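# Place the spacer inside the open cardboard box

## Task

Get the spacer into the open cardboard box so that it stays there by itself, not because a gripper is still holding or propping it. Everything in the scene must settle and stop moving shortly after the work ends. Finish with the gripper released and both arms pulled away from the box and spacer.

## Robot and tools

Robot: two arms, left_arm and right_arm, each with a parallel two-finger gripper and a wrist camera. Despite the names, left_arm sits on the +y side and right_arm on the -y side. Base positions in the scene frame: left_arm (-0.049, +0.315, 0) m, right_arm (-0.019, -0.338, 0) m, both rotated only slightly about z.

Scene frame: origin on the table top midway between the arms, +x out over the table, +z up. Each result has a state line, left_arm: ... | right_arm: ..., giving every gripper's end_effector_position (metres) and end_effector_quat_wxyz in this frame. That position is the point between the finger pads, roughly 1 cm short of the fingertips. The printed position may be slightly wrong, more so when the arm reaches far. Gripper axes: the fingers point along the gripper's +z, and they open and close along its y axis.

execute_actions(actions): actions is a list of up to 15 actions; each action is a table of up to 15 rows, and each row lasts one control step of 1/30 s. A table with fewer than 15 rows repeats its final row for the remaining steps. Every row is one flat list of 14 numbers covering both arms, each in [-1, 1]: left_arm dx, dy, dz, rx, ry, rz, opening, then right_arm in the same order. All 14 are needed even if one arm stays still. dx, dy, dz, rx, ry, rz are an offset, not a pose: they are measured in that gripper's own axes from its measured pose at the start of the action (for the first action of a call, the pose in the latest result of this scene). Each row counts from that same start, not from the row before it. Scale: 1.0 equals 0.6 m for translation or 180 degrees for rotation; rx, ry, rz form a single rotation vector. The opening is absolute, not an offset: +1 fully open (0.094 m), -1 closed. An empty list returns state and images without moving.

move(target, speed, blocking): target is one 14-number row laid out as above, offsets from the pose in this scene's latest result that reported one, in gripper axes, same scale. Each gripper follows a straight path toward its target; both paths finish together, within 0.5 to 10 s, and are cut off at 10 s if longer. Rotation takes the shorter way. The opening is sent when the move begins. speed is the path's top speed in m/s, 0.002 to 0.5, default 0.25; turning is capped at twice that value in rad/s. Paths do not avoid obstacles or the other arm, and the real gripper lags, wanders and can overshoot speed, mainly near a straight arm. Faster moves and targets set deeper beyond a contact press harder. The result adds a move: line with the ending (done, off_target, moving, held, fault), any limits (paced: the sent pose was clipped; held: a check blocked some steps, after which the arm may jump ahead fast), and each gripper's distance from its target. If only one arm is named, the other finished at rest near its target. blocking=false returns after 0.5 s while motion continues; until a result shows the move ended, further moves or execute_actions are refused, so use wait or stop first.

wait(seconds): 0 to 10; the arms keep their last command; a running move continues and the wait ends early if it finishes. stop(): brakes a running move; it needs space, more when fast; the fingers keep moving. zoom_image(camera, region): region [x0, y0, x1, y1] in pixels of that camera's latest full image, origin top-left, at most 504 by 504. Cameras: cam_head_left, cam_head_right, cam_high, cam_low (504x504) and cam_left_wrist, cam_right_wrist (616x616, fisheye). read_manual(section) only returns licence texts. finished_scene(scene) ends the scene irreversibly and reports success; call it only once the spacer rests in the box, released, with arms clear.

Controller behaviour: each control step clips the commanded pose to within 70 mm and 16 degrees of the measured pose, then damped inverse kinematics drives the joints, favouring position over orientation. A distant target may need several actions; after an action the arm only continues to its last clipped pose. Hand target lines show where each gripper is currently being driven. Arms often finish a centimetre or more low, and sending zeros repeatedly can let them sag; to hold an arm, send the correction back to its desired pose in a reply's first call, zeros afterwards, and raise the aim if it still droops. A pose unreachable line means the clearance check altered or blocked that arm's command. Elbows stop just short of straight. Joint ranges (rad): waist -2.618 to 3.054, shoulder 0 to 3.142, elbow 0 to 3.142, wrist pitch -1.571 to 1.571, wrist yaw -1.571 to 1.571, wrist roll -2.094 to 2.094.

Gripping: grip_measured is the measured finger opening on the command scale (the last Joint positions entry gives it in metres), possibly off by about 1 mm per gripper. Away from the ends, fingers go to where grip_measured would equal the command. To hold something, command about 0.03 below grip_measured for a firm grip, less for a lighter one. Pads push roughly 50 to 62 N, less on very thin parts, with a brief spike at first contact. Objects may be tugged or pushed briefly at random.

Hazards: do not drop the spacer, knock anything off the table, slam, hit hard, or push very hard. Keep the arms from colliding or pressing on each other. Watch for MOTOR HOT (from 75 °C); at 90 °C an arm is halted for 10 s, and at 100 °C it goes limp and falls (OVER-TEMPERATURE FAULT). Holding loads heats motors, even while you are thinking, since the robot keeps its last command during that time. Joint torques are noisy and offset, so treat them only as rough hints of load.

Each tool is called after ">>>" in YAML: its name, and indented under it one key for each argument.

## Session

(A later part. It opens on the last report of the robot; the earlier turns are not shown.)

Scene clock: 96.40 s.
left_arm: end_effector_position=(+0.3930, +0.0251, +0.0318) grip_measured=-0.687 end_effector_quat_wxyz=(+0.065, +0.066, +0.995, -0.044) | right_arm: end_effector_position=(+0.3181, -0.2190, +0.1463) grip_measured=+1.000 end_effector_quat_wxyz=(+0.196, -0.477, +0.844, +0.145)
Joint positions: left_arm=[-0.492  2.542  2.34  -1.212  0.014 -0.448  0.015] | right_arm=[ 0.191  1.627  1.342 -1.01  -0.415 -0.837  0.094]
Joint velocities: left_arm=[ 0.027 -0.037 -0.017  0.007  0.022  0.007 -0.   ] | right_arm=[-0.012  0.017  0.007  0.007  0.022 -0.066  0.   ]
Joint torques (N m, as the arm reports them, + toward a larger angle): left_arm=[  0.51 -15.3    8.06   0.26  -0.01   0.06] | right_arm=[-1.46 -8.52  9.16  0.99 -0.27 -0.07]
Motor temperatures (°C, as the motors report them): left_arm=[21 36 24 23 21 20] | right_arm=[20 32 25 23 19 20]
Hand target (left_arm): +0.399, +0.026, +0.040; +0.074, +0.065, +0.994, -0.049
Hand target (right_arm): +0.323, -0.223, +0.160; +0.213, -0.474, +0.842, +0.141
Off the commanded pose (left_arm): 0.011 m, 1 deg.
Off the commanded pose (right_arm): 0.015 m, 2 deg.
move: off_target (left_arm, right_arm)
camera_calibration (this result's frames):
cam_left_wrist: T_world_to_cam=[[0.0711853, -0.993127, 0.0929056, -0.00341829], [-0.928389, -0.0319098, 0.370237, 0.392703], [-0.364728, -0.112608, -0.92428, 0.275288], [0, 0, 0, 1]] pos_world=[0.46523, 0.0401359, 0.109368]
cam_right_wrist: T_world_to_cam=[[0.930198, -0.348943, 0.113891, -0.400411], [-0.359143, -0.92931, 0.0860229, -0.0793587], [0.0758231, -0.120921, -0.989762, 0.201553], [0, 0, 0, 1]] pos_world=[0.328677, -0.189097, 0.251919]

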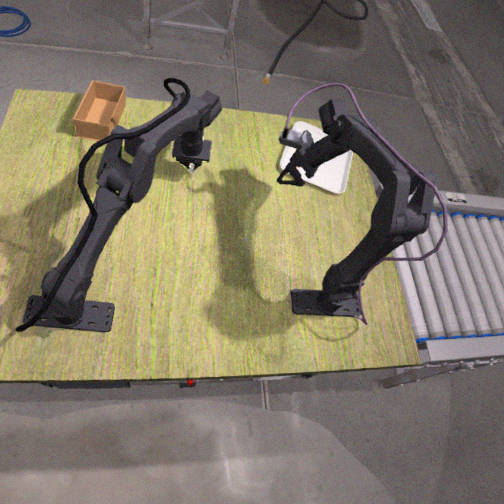

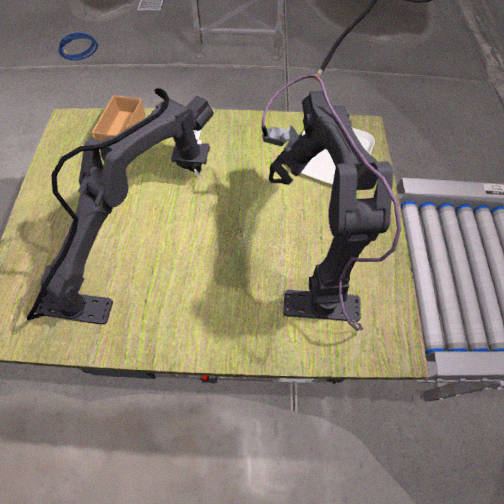

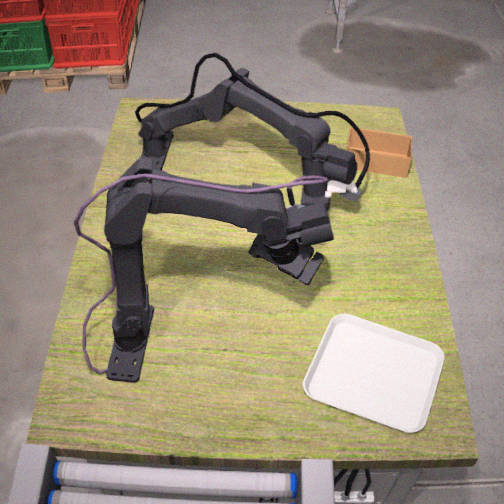

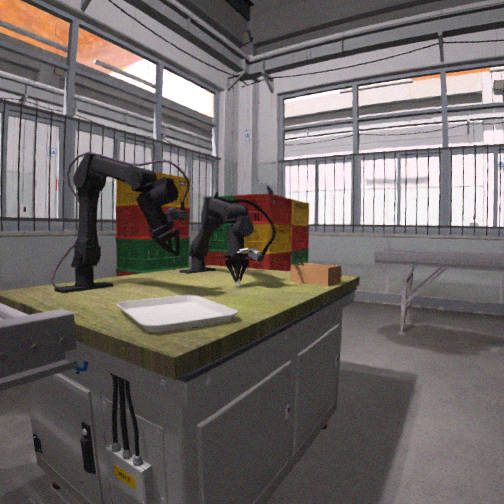

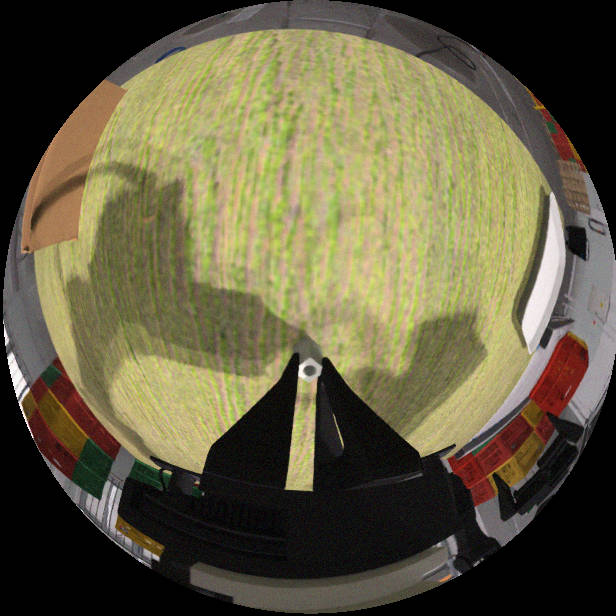

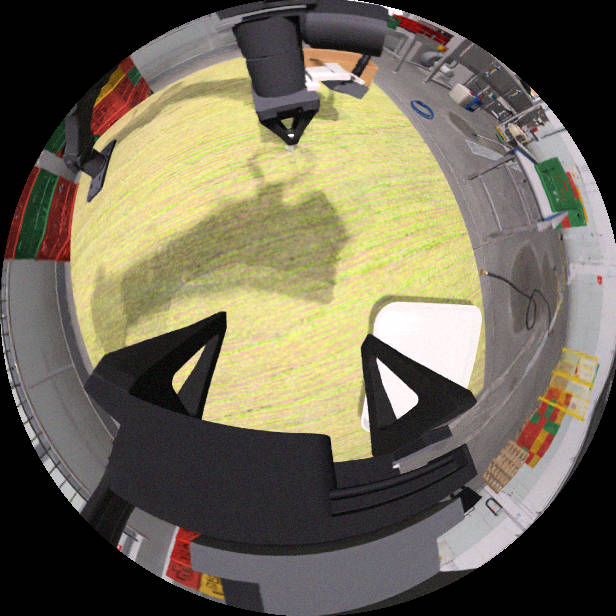

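>>> move:
  target: [-0.283,0.563,-0.217,0,-0.17,0,-0.8, 0,0,-0.02,0,0,0,1]
  speed: 0.25

Scene clock: 104.23 s.
left_arm: end_effector_position=(+0.5869, +0.3539, +0.1423) grip_measured=-0.687 end_effector_quat_wxyz=(+0.329, +0.037, +0.942, -0.063) | right_arm: end_effector_position=(+0.3095, -0.2211, +0.1436) grip_measured=+1.000 end_effector_quat_wxyz=(+0.179, -0.479, +0.846, +0.149)
Joint positions: left_arm=[ 0.206  2.665  2.819 -1.072  0.217  0.125  0.015] | right_arm=[ 0.191  1.627  1.342 -1.05  -0.409 -0.848  0.094]
Joint velocities: left_arm=[ 0.007 -0.012 -0.012  0.007 -0.037  0.022  0.001] | right_arm=[ 0.012 -0.002  0.007 -0.051 -0.037  0.022  0.   ]
Joint torques (N m, as the arm reports them, + toward a larger angle): left_arm=[ -0.65 -16.61   8.09   1.04   0.19   0.13] | right_arm=[-1.49 -8.29  9.31  0.93 -0.28 -0.06]
Motor temperatures (°C, as the motors report them): left_arm=[21 37 25 23 21 20] | right_arm=[20 31 26 23 19 20]
Hand target (left_arm): +0.589, +0.348, +0.158; +0.345, +0.049, +0.935, -0.064
Hand target (right_arm): +0.315, -0.224, +0.157; +0.196, -0.477, +0.845, +0.145
Off the commanded pose (left_arm): 0.015 m, 2 deg.
Off the commanded pose (right_arm): 0.015 m, 2 deg.
elbow stopped short (left arm): the move would have taken joint 3 (elbow) straighter than the controller allows; a more bent joint 3 avoids this.
move: off_target (left_arm, right_arm)
camera_calibration (this result's frames):
cam_left_wrist: T_world_to_cam=[[0.0601412, -0.975714, 0.210629, 0.282552], [-0.984638, -0.0926414, -0.148005, 0.670607], [0.163924, -0.198492, -0.966297, 0.211306], [0, 0, 0, 1]] pos_world=[0.608674, 0.379759, 0.243924]
cam_right_wrist: T_world_to_cam=[[0.936475, -0.339815, 0.0868314, -0.388857], [-0.348, -0.931099, 0.109316, -0.0912926], [0.0437013, -0.132589, -0.990207, 0.206728], [0, 0, 0, 1]] pos_world=[0.323351, -0.189732, 0.248449]

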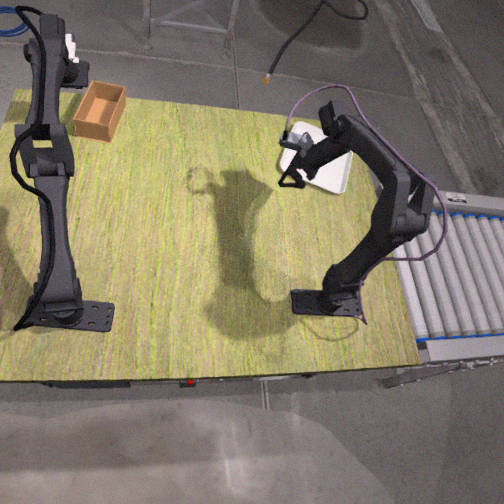

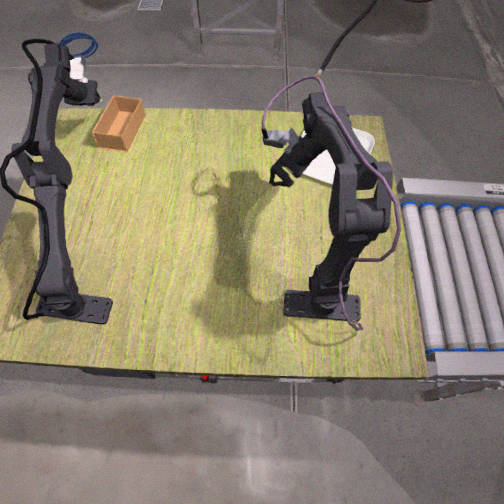

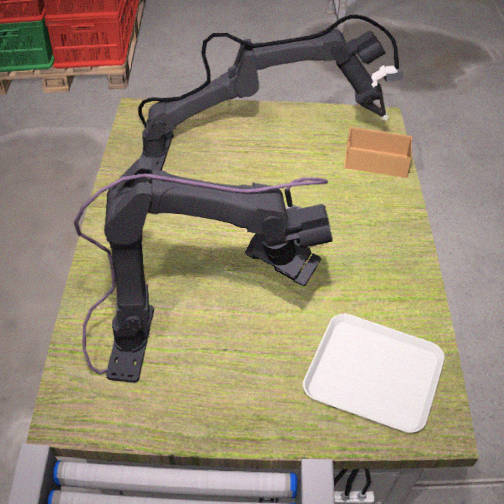

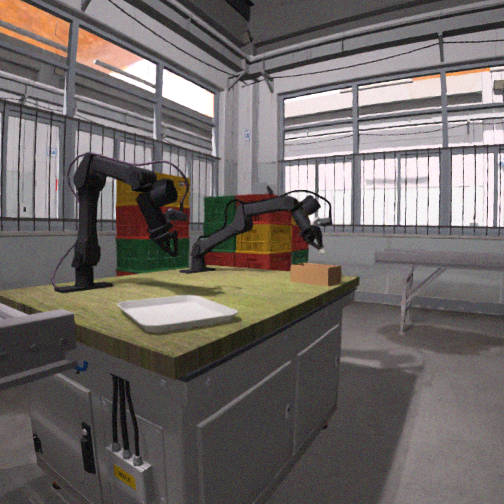

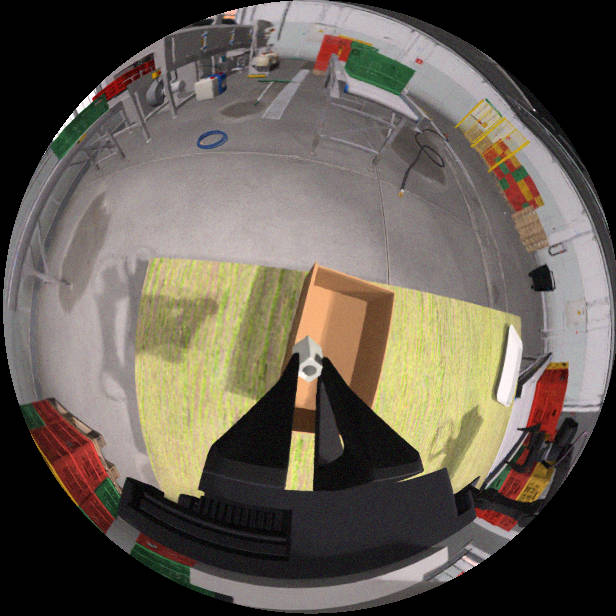

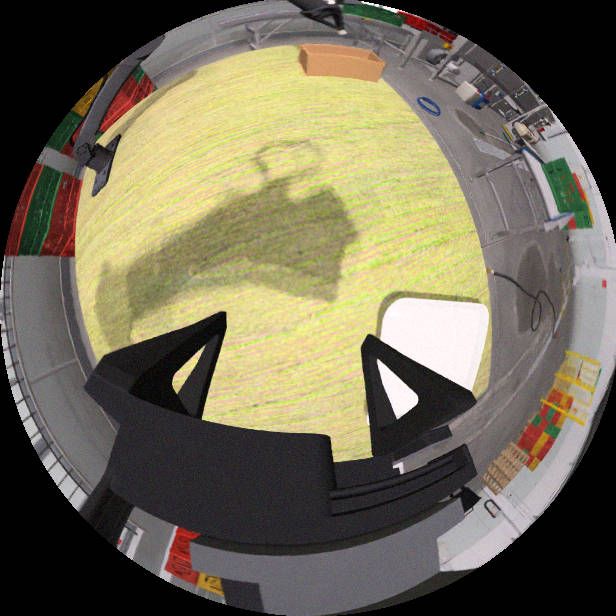

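>>> move:
  target: [0.048,-0.06,0.043,0,0,0,-0.8, 0,0,-0.02,0,0,0,1]
  speed: 0.1

Scene clock: 110.87 s.
left_arm: end_effector_position=(+0.5716, +0.3157, +0.0892) grip_measured=-0.687 end_effector_quat_wxyz=(+0.308, +0.040, +0.948, -0.065) | right_arm: end_effector_position=(+0.3008, -0.2229, +0.1414) grip_measured=+1.000 end_effector_quat_wxyz=(+0.161, -0.481, +0.848, +0.153)
Joint positions: left_arm=[ 0.136  2.459  2.236 -0.728  0.176  0.077  0.015] | right_arm=[ 0.191  1.627  1.342 -1.089 -0.405 -0.859  0.094]
Joint velocities: left_arm=[-0.007 -0.007  0.002  0.022  0.037 -0.037  0.   ] | right_arm=[-0.017 -0.002  0.012 -0.007 -0.051 -0.037  0.   ]
Joint torques (N m, as the arm reports them, + toward a larger angle): left_arm=[ -0.38 -17.83   6.05   1.19   0.08  -0.04] | right_arm=[-1.48 -8.13  9.39  0.85 -0.26 -0.06]
Motor temperatures (°C, as the motors report them): left_arm=[21 39 25 24 21 20] | right_arm=[20 31 26 23 19 20]
Hand target (left_arm): +0.575, +0.316, +0.107; +0.328, +0.038, +0.942, -0.062
Hand target (right_arm): +0.307, -0.226, +0.154; +0.179, -0.479, +0.846, +0.149
Off the commanded pose (left_arm): 0.019 m, 2 deg.
Off the commanded pose (right_arm): 0.015 m, 2 deg.
move: off_target (left_arm, right_arm)
camera_calibration (this result's frames):
cam_left_wrist: T_world_to_cam=[[0.0611005, -0.976452, 0.2069, 0.257441], [-0.990786, -0.084435, -0.105893, 0.641275], [0.120869, -0.198523, -0.972615, 0.180073], [0, 0, 0, 1]] pos_world=[0.597871, 0.341274, 0.189783]
cam_right_wrist: T_world_to_cam=[[0.942062, -0.330225, 0.0589199, -0.376699], [-0.335235, -0.932986, 0.130975, -0.103149], [0.0117202, -0.143139, -0.989633, 0.211814], [0, 0, 0, 1]] pos_world=[0.317812, -0.190313, 0.245323]

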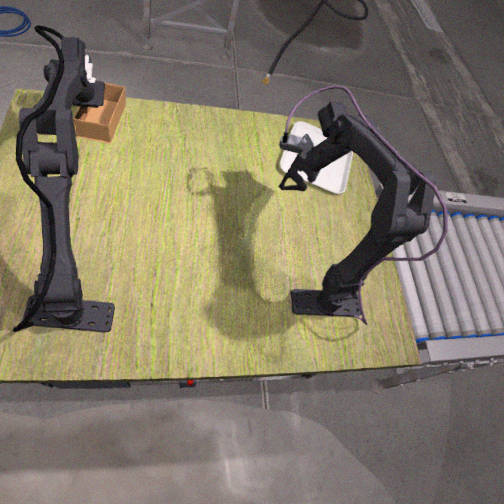

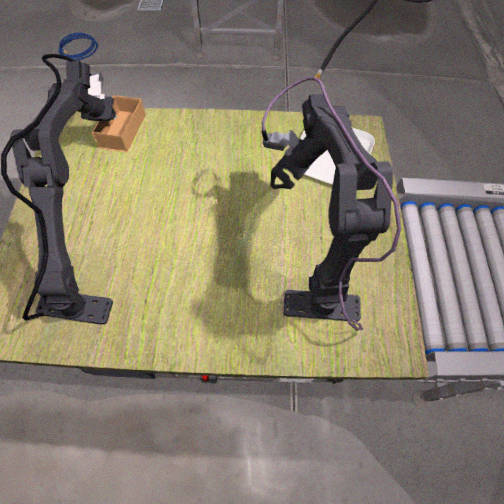

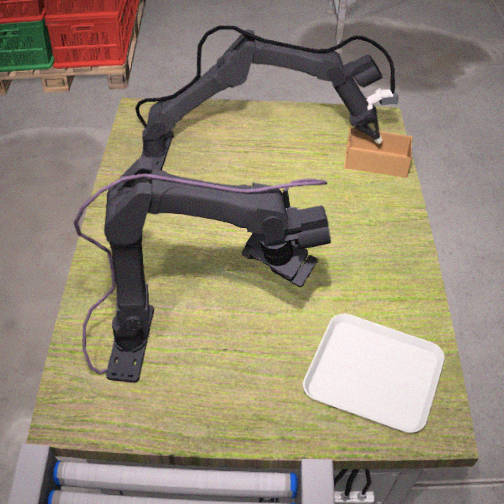

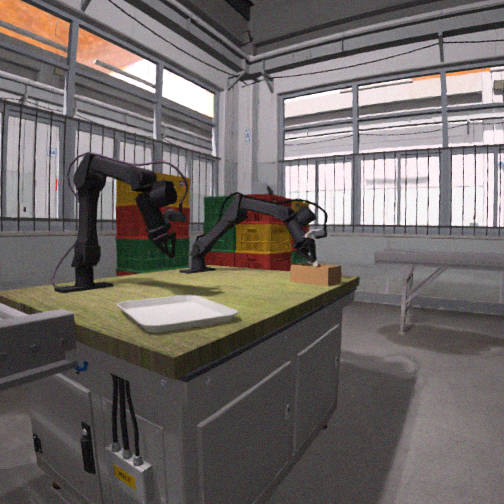

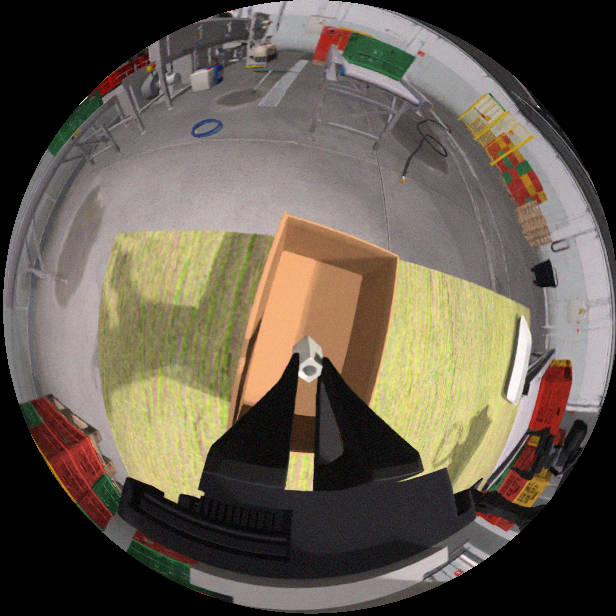

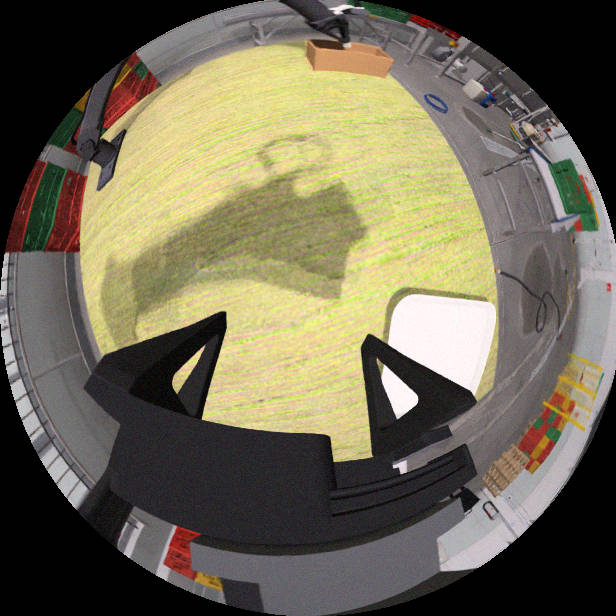

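Over the box. Release and retreat.

>>> move:
  target: [0,0,-0.02,0,0,0,-0.3, 0,0,-0.02,0,0,0,1]

>>> move:
  target: [0,0,-0.25,0,0,0,1, 0,0,-0.02,0,0,0,1]

Scene clock: 113.97 s.
left_arm: end_effector_position=(+0.5643, +0.3153, +0.0768) grip_measured=-0.302 end_effector_quat_wxyz=(+0.291, +0.038, +0.954, -0.066) | right_arm: end_effector_position=(+0.2922, -0.2249, +0.1394) grip_measured=+1.000 end_effector_quat_wxyz=(+0.144, -0.483, +0.849, +0.157)
Joint positions: left_arm=[ 0.136  2.459  2.206 -0.735  0.176  0.076  0.033] | right_arm=[ 0.191  1.627  1.342 -1.127 -0.4   -0.869  0.094]
Joint velocities: left_arm=[-0.007 -0.002  0.007  0.022  0.022 -0.051 -0.001] | right_arm=[-0.007  0.007  0.002 -0.037  0.037 -0.051  0.   ]
Joint torques (N m, as the arm reports them, + toward a larger angle): left_arm=[  0.26 -18.88   5.8    0.99   0.06   0.04] | right_arm=[-1.55 -7.94  9.51  0.82 -0.26 -0.08]
Motor temperatures (°C, as the motors report them): left_arm=[21 40 25 24 21 20] | right_arm=[20 31 26 23 19 20]
Hand target (left_arm): +0.565, +0.317, +0.098; +0.308, +0.040, +0.948, -0.065
Hand target (right_arm): +0.299, -0.228, +0.152; +0.161, -0.481, +0.848, +0.153
Off the commanded pose (left_arm): 0.022 m, 2 deg.
Off the commanded pose (right_arm): 0.015 m, 2 deg.
move: off_target (left_arm, right_arm)
camera_calibration (this result's frames):
cam_left_wrist: T_world_to_cam=[[0.0688971, -0.976018, 0.206499, 0.255604], [-0.993944, -0.0849185, -0.0697437, 0.631826], [0.0856067, -0.200444, -0.975958, 0.189545], [0, 0, 0, 1]] pos_world=[0.594163, 0.341121, 0.176272]
cam_right_wrist: T_world_to_cam=[[0.946304, -0.321747, 0.0314132, -0.364675], [-0.322683, -0.934205, 0.152111, -0.11449], [-0.0195949, -0.15408, -0.987864, 0.216181], [0, 0, 0, 1]] pos_world=[0.312385, -0.190981, 0.242428]

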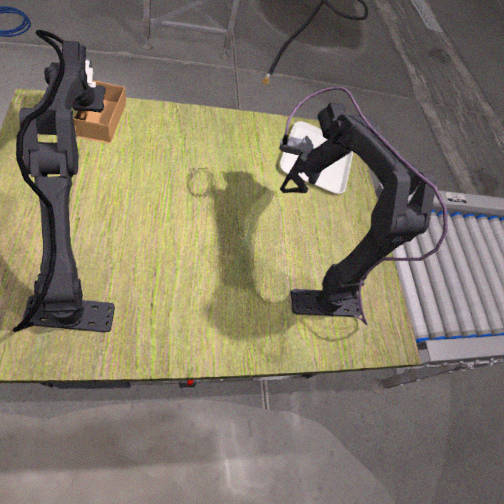

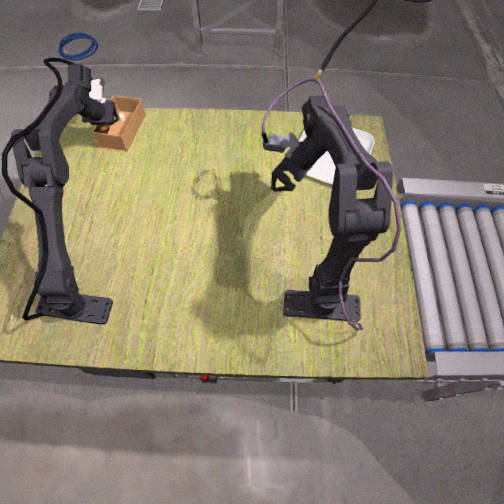

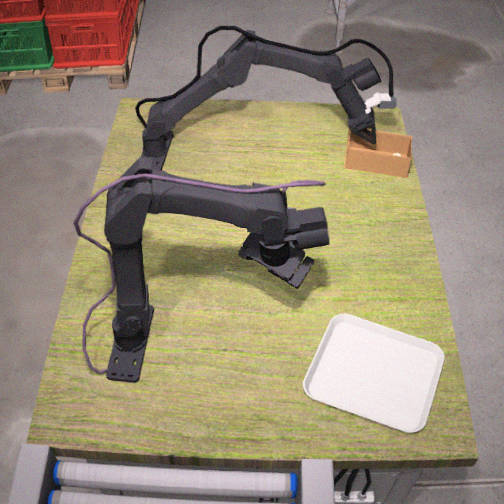

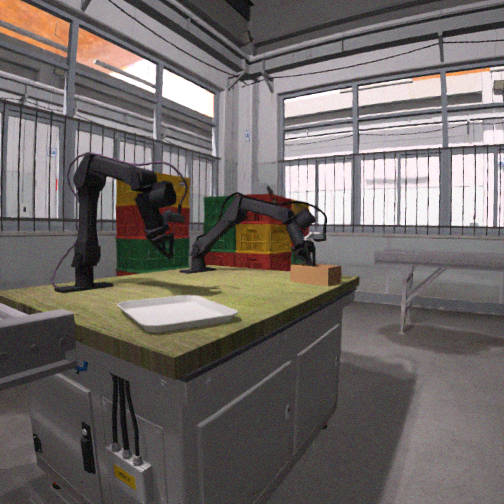

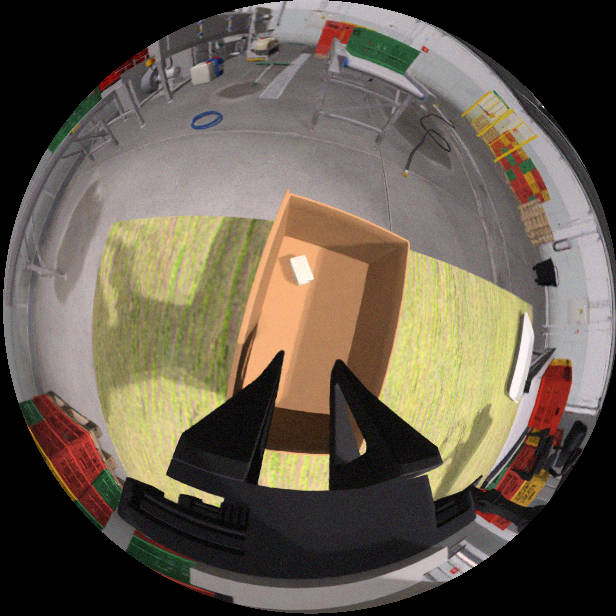

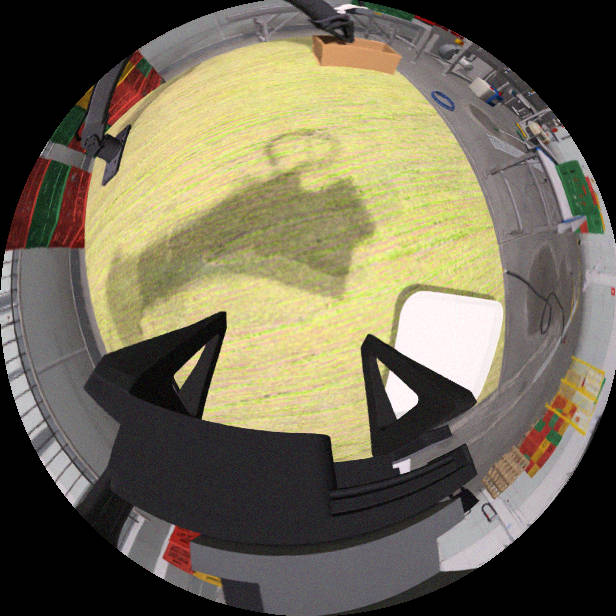

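Scene clock: 115.20 s.
left_arm: end_effector_position=(+0.4826, +0.3346, +0.1957) grip_measured=+1.000 end_effector_quat_wxyz=(+0.289, +0.034, +0.955, -0.065) | right_arm: end_effector_position=(+0.2832, -0.2269, +0.1378) grip_measured=+1.000 end_effector_quat_wxyz=(+0.126, -0.485, +0.850, +0.161)
Joint positions: left_arm=[ 0.188  2.094  2.073 -0.978  0.2    0.112  0.094] | right_arm=[ 0.191  1.627  1.342 -1.167 -0.395 -0.88   0.094]
Joint velocities: left_arm=[ 0.002 -0.002  0.012  0.007 -0.022 -0.007  0.   ] | right_arm=[-0.007 -0.022 -0.012 -0.037 -0.066  0.007  0.   ]
Joint torques (N m, as the arm reports them, + toward a larger angle): left_arm=[  0.34 -13.19   6.14   0.96   0.16   0.09] | right_arm=[-1.43 -7.72  9.49  0.68 -0.25 -0.09]
Motor temperatures (°C, as the motors report them): left_arm=[21 40 25 24 21 20] | right_arm=[20 31 26 23 19 20]
Hand target (left_arm): +0.481, +0.336, +0.199; +0.291, +0.038, +0.954, -0.066
Hand target (right_arm): +0.291, -0.230, +0.150; +0.144, -0.483, +0.849, +0.157
Off the commanded pose (left_arm): 0.005 m, 1 deg.
Off the commanded pose (right_arm): 0.015 m, 2 deg.
move: off_target (right_arm)
camera_calibration (this result's frames):
cam_left_wrist: T_world_to_cam=[[0.0790038, -0.975194, 0.206774, 0.250271], [-0.993455, -0.0941867, -0.064629, 0.562455], [0.0825012, -0.200315, -0.976252, 0.31802], [0, 0, 0, 1]] pos_world=[0.512765, 0.360743, 0.295069]
cam_right_wrist: T_world_to_cam=[[0.949762, -0.312966, 0.00228067, -0.351744], [-0.308612, -0.935287, 0.173195, -0.126173], [-0.0520709, -0.165197, -0.984885, 0.220356], [0, 0, 0, 1]] pos_world=[0.306608, -0.19169, 0.23968]

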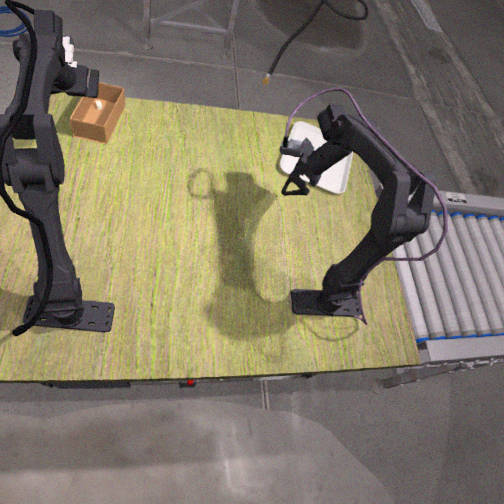

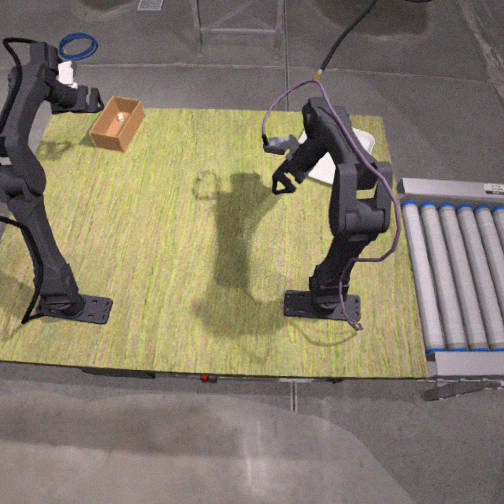

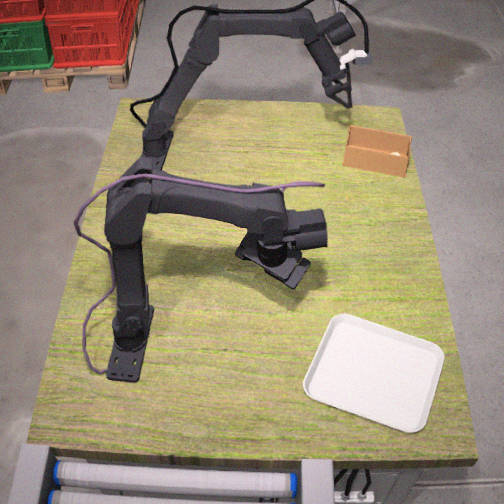

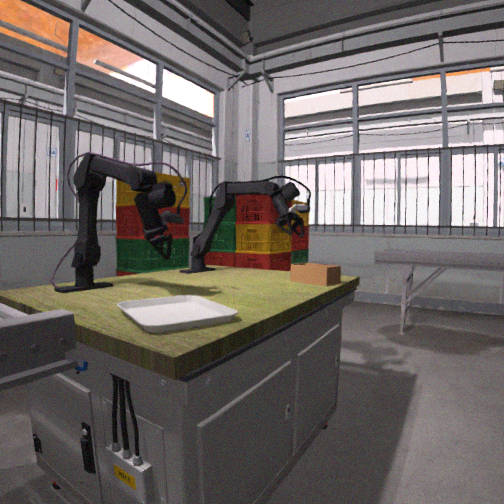

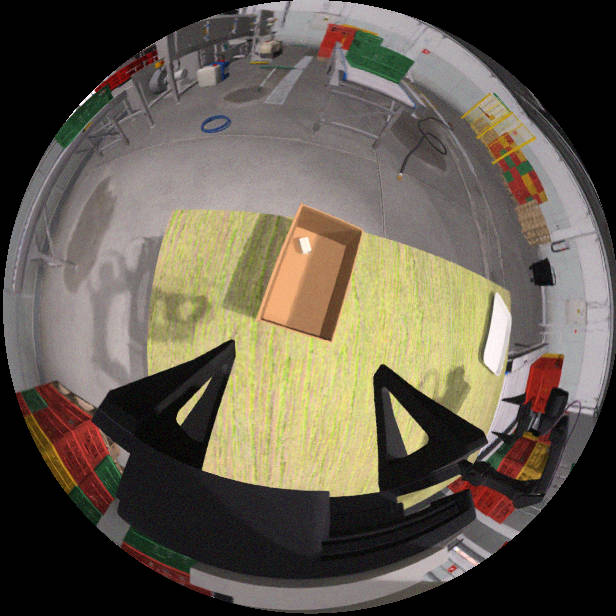

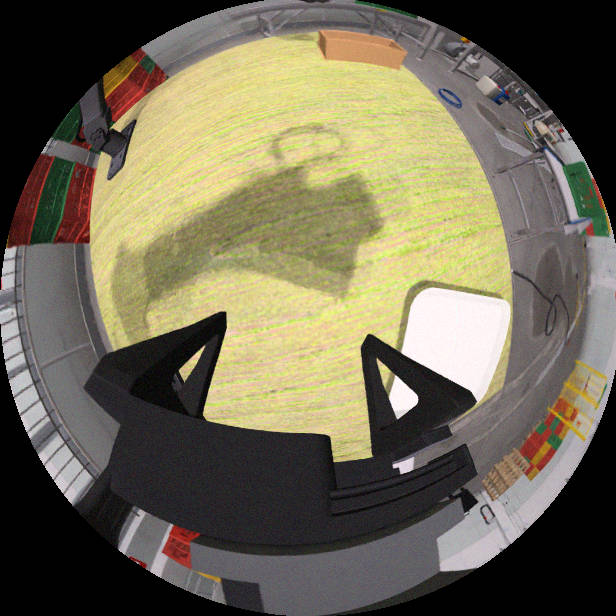

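>>> finished_scene:
  scene: 1

The scene is finished: the task was done.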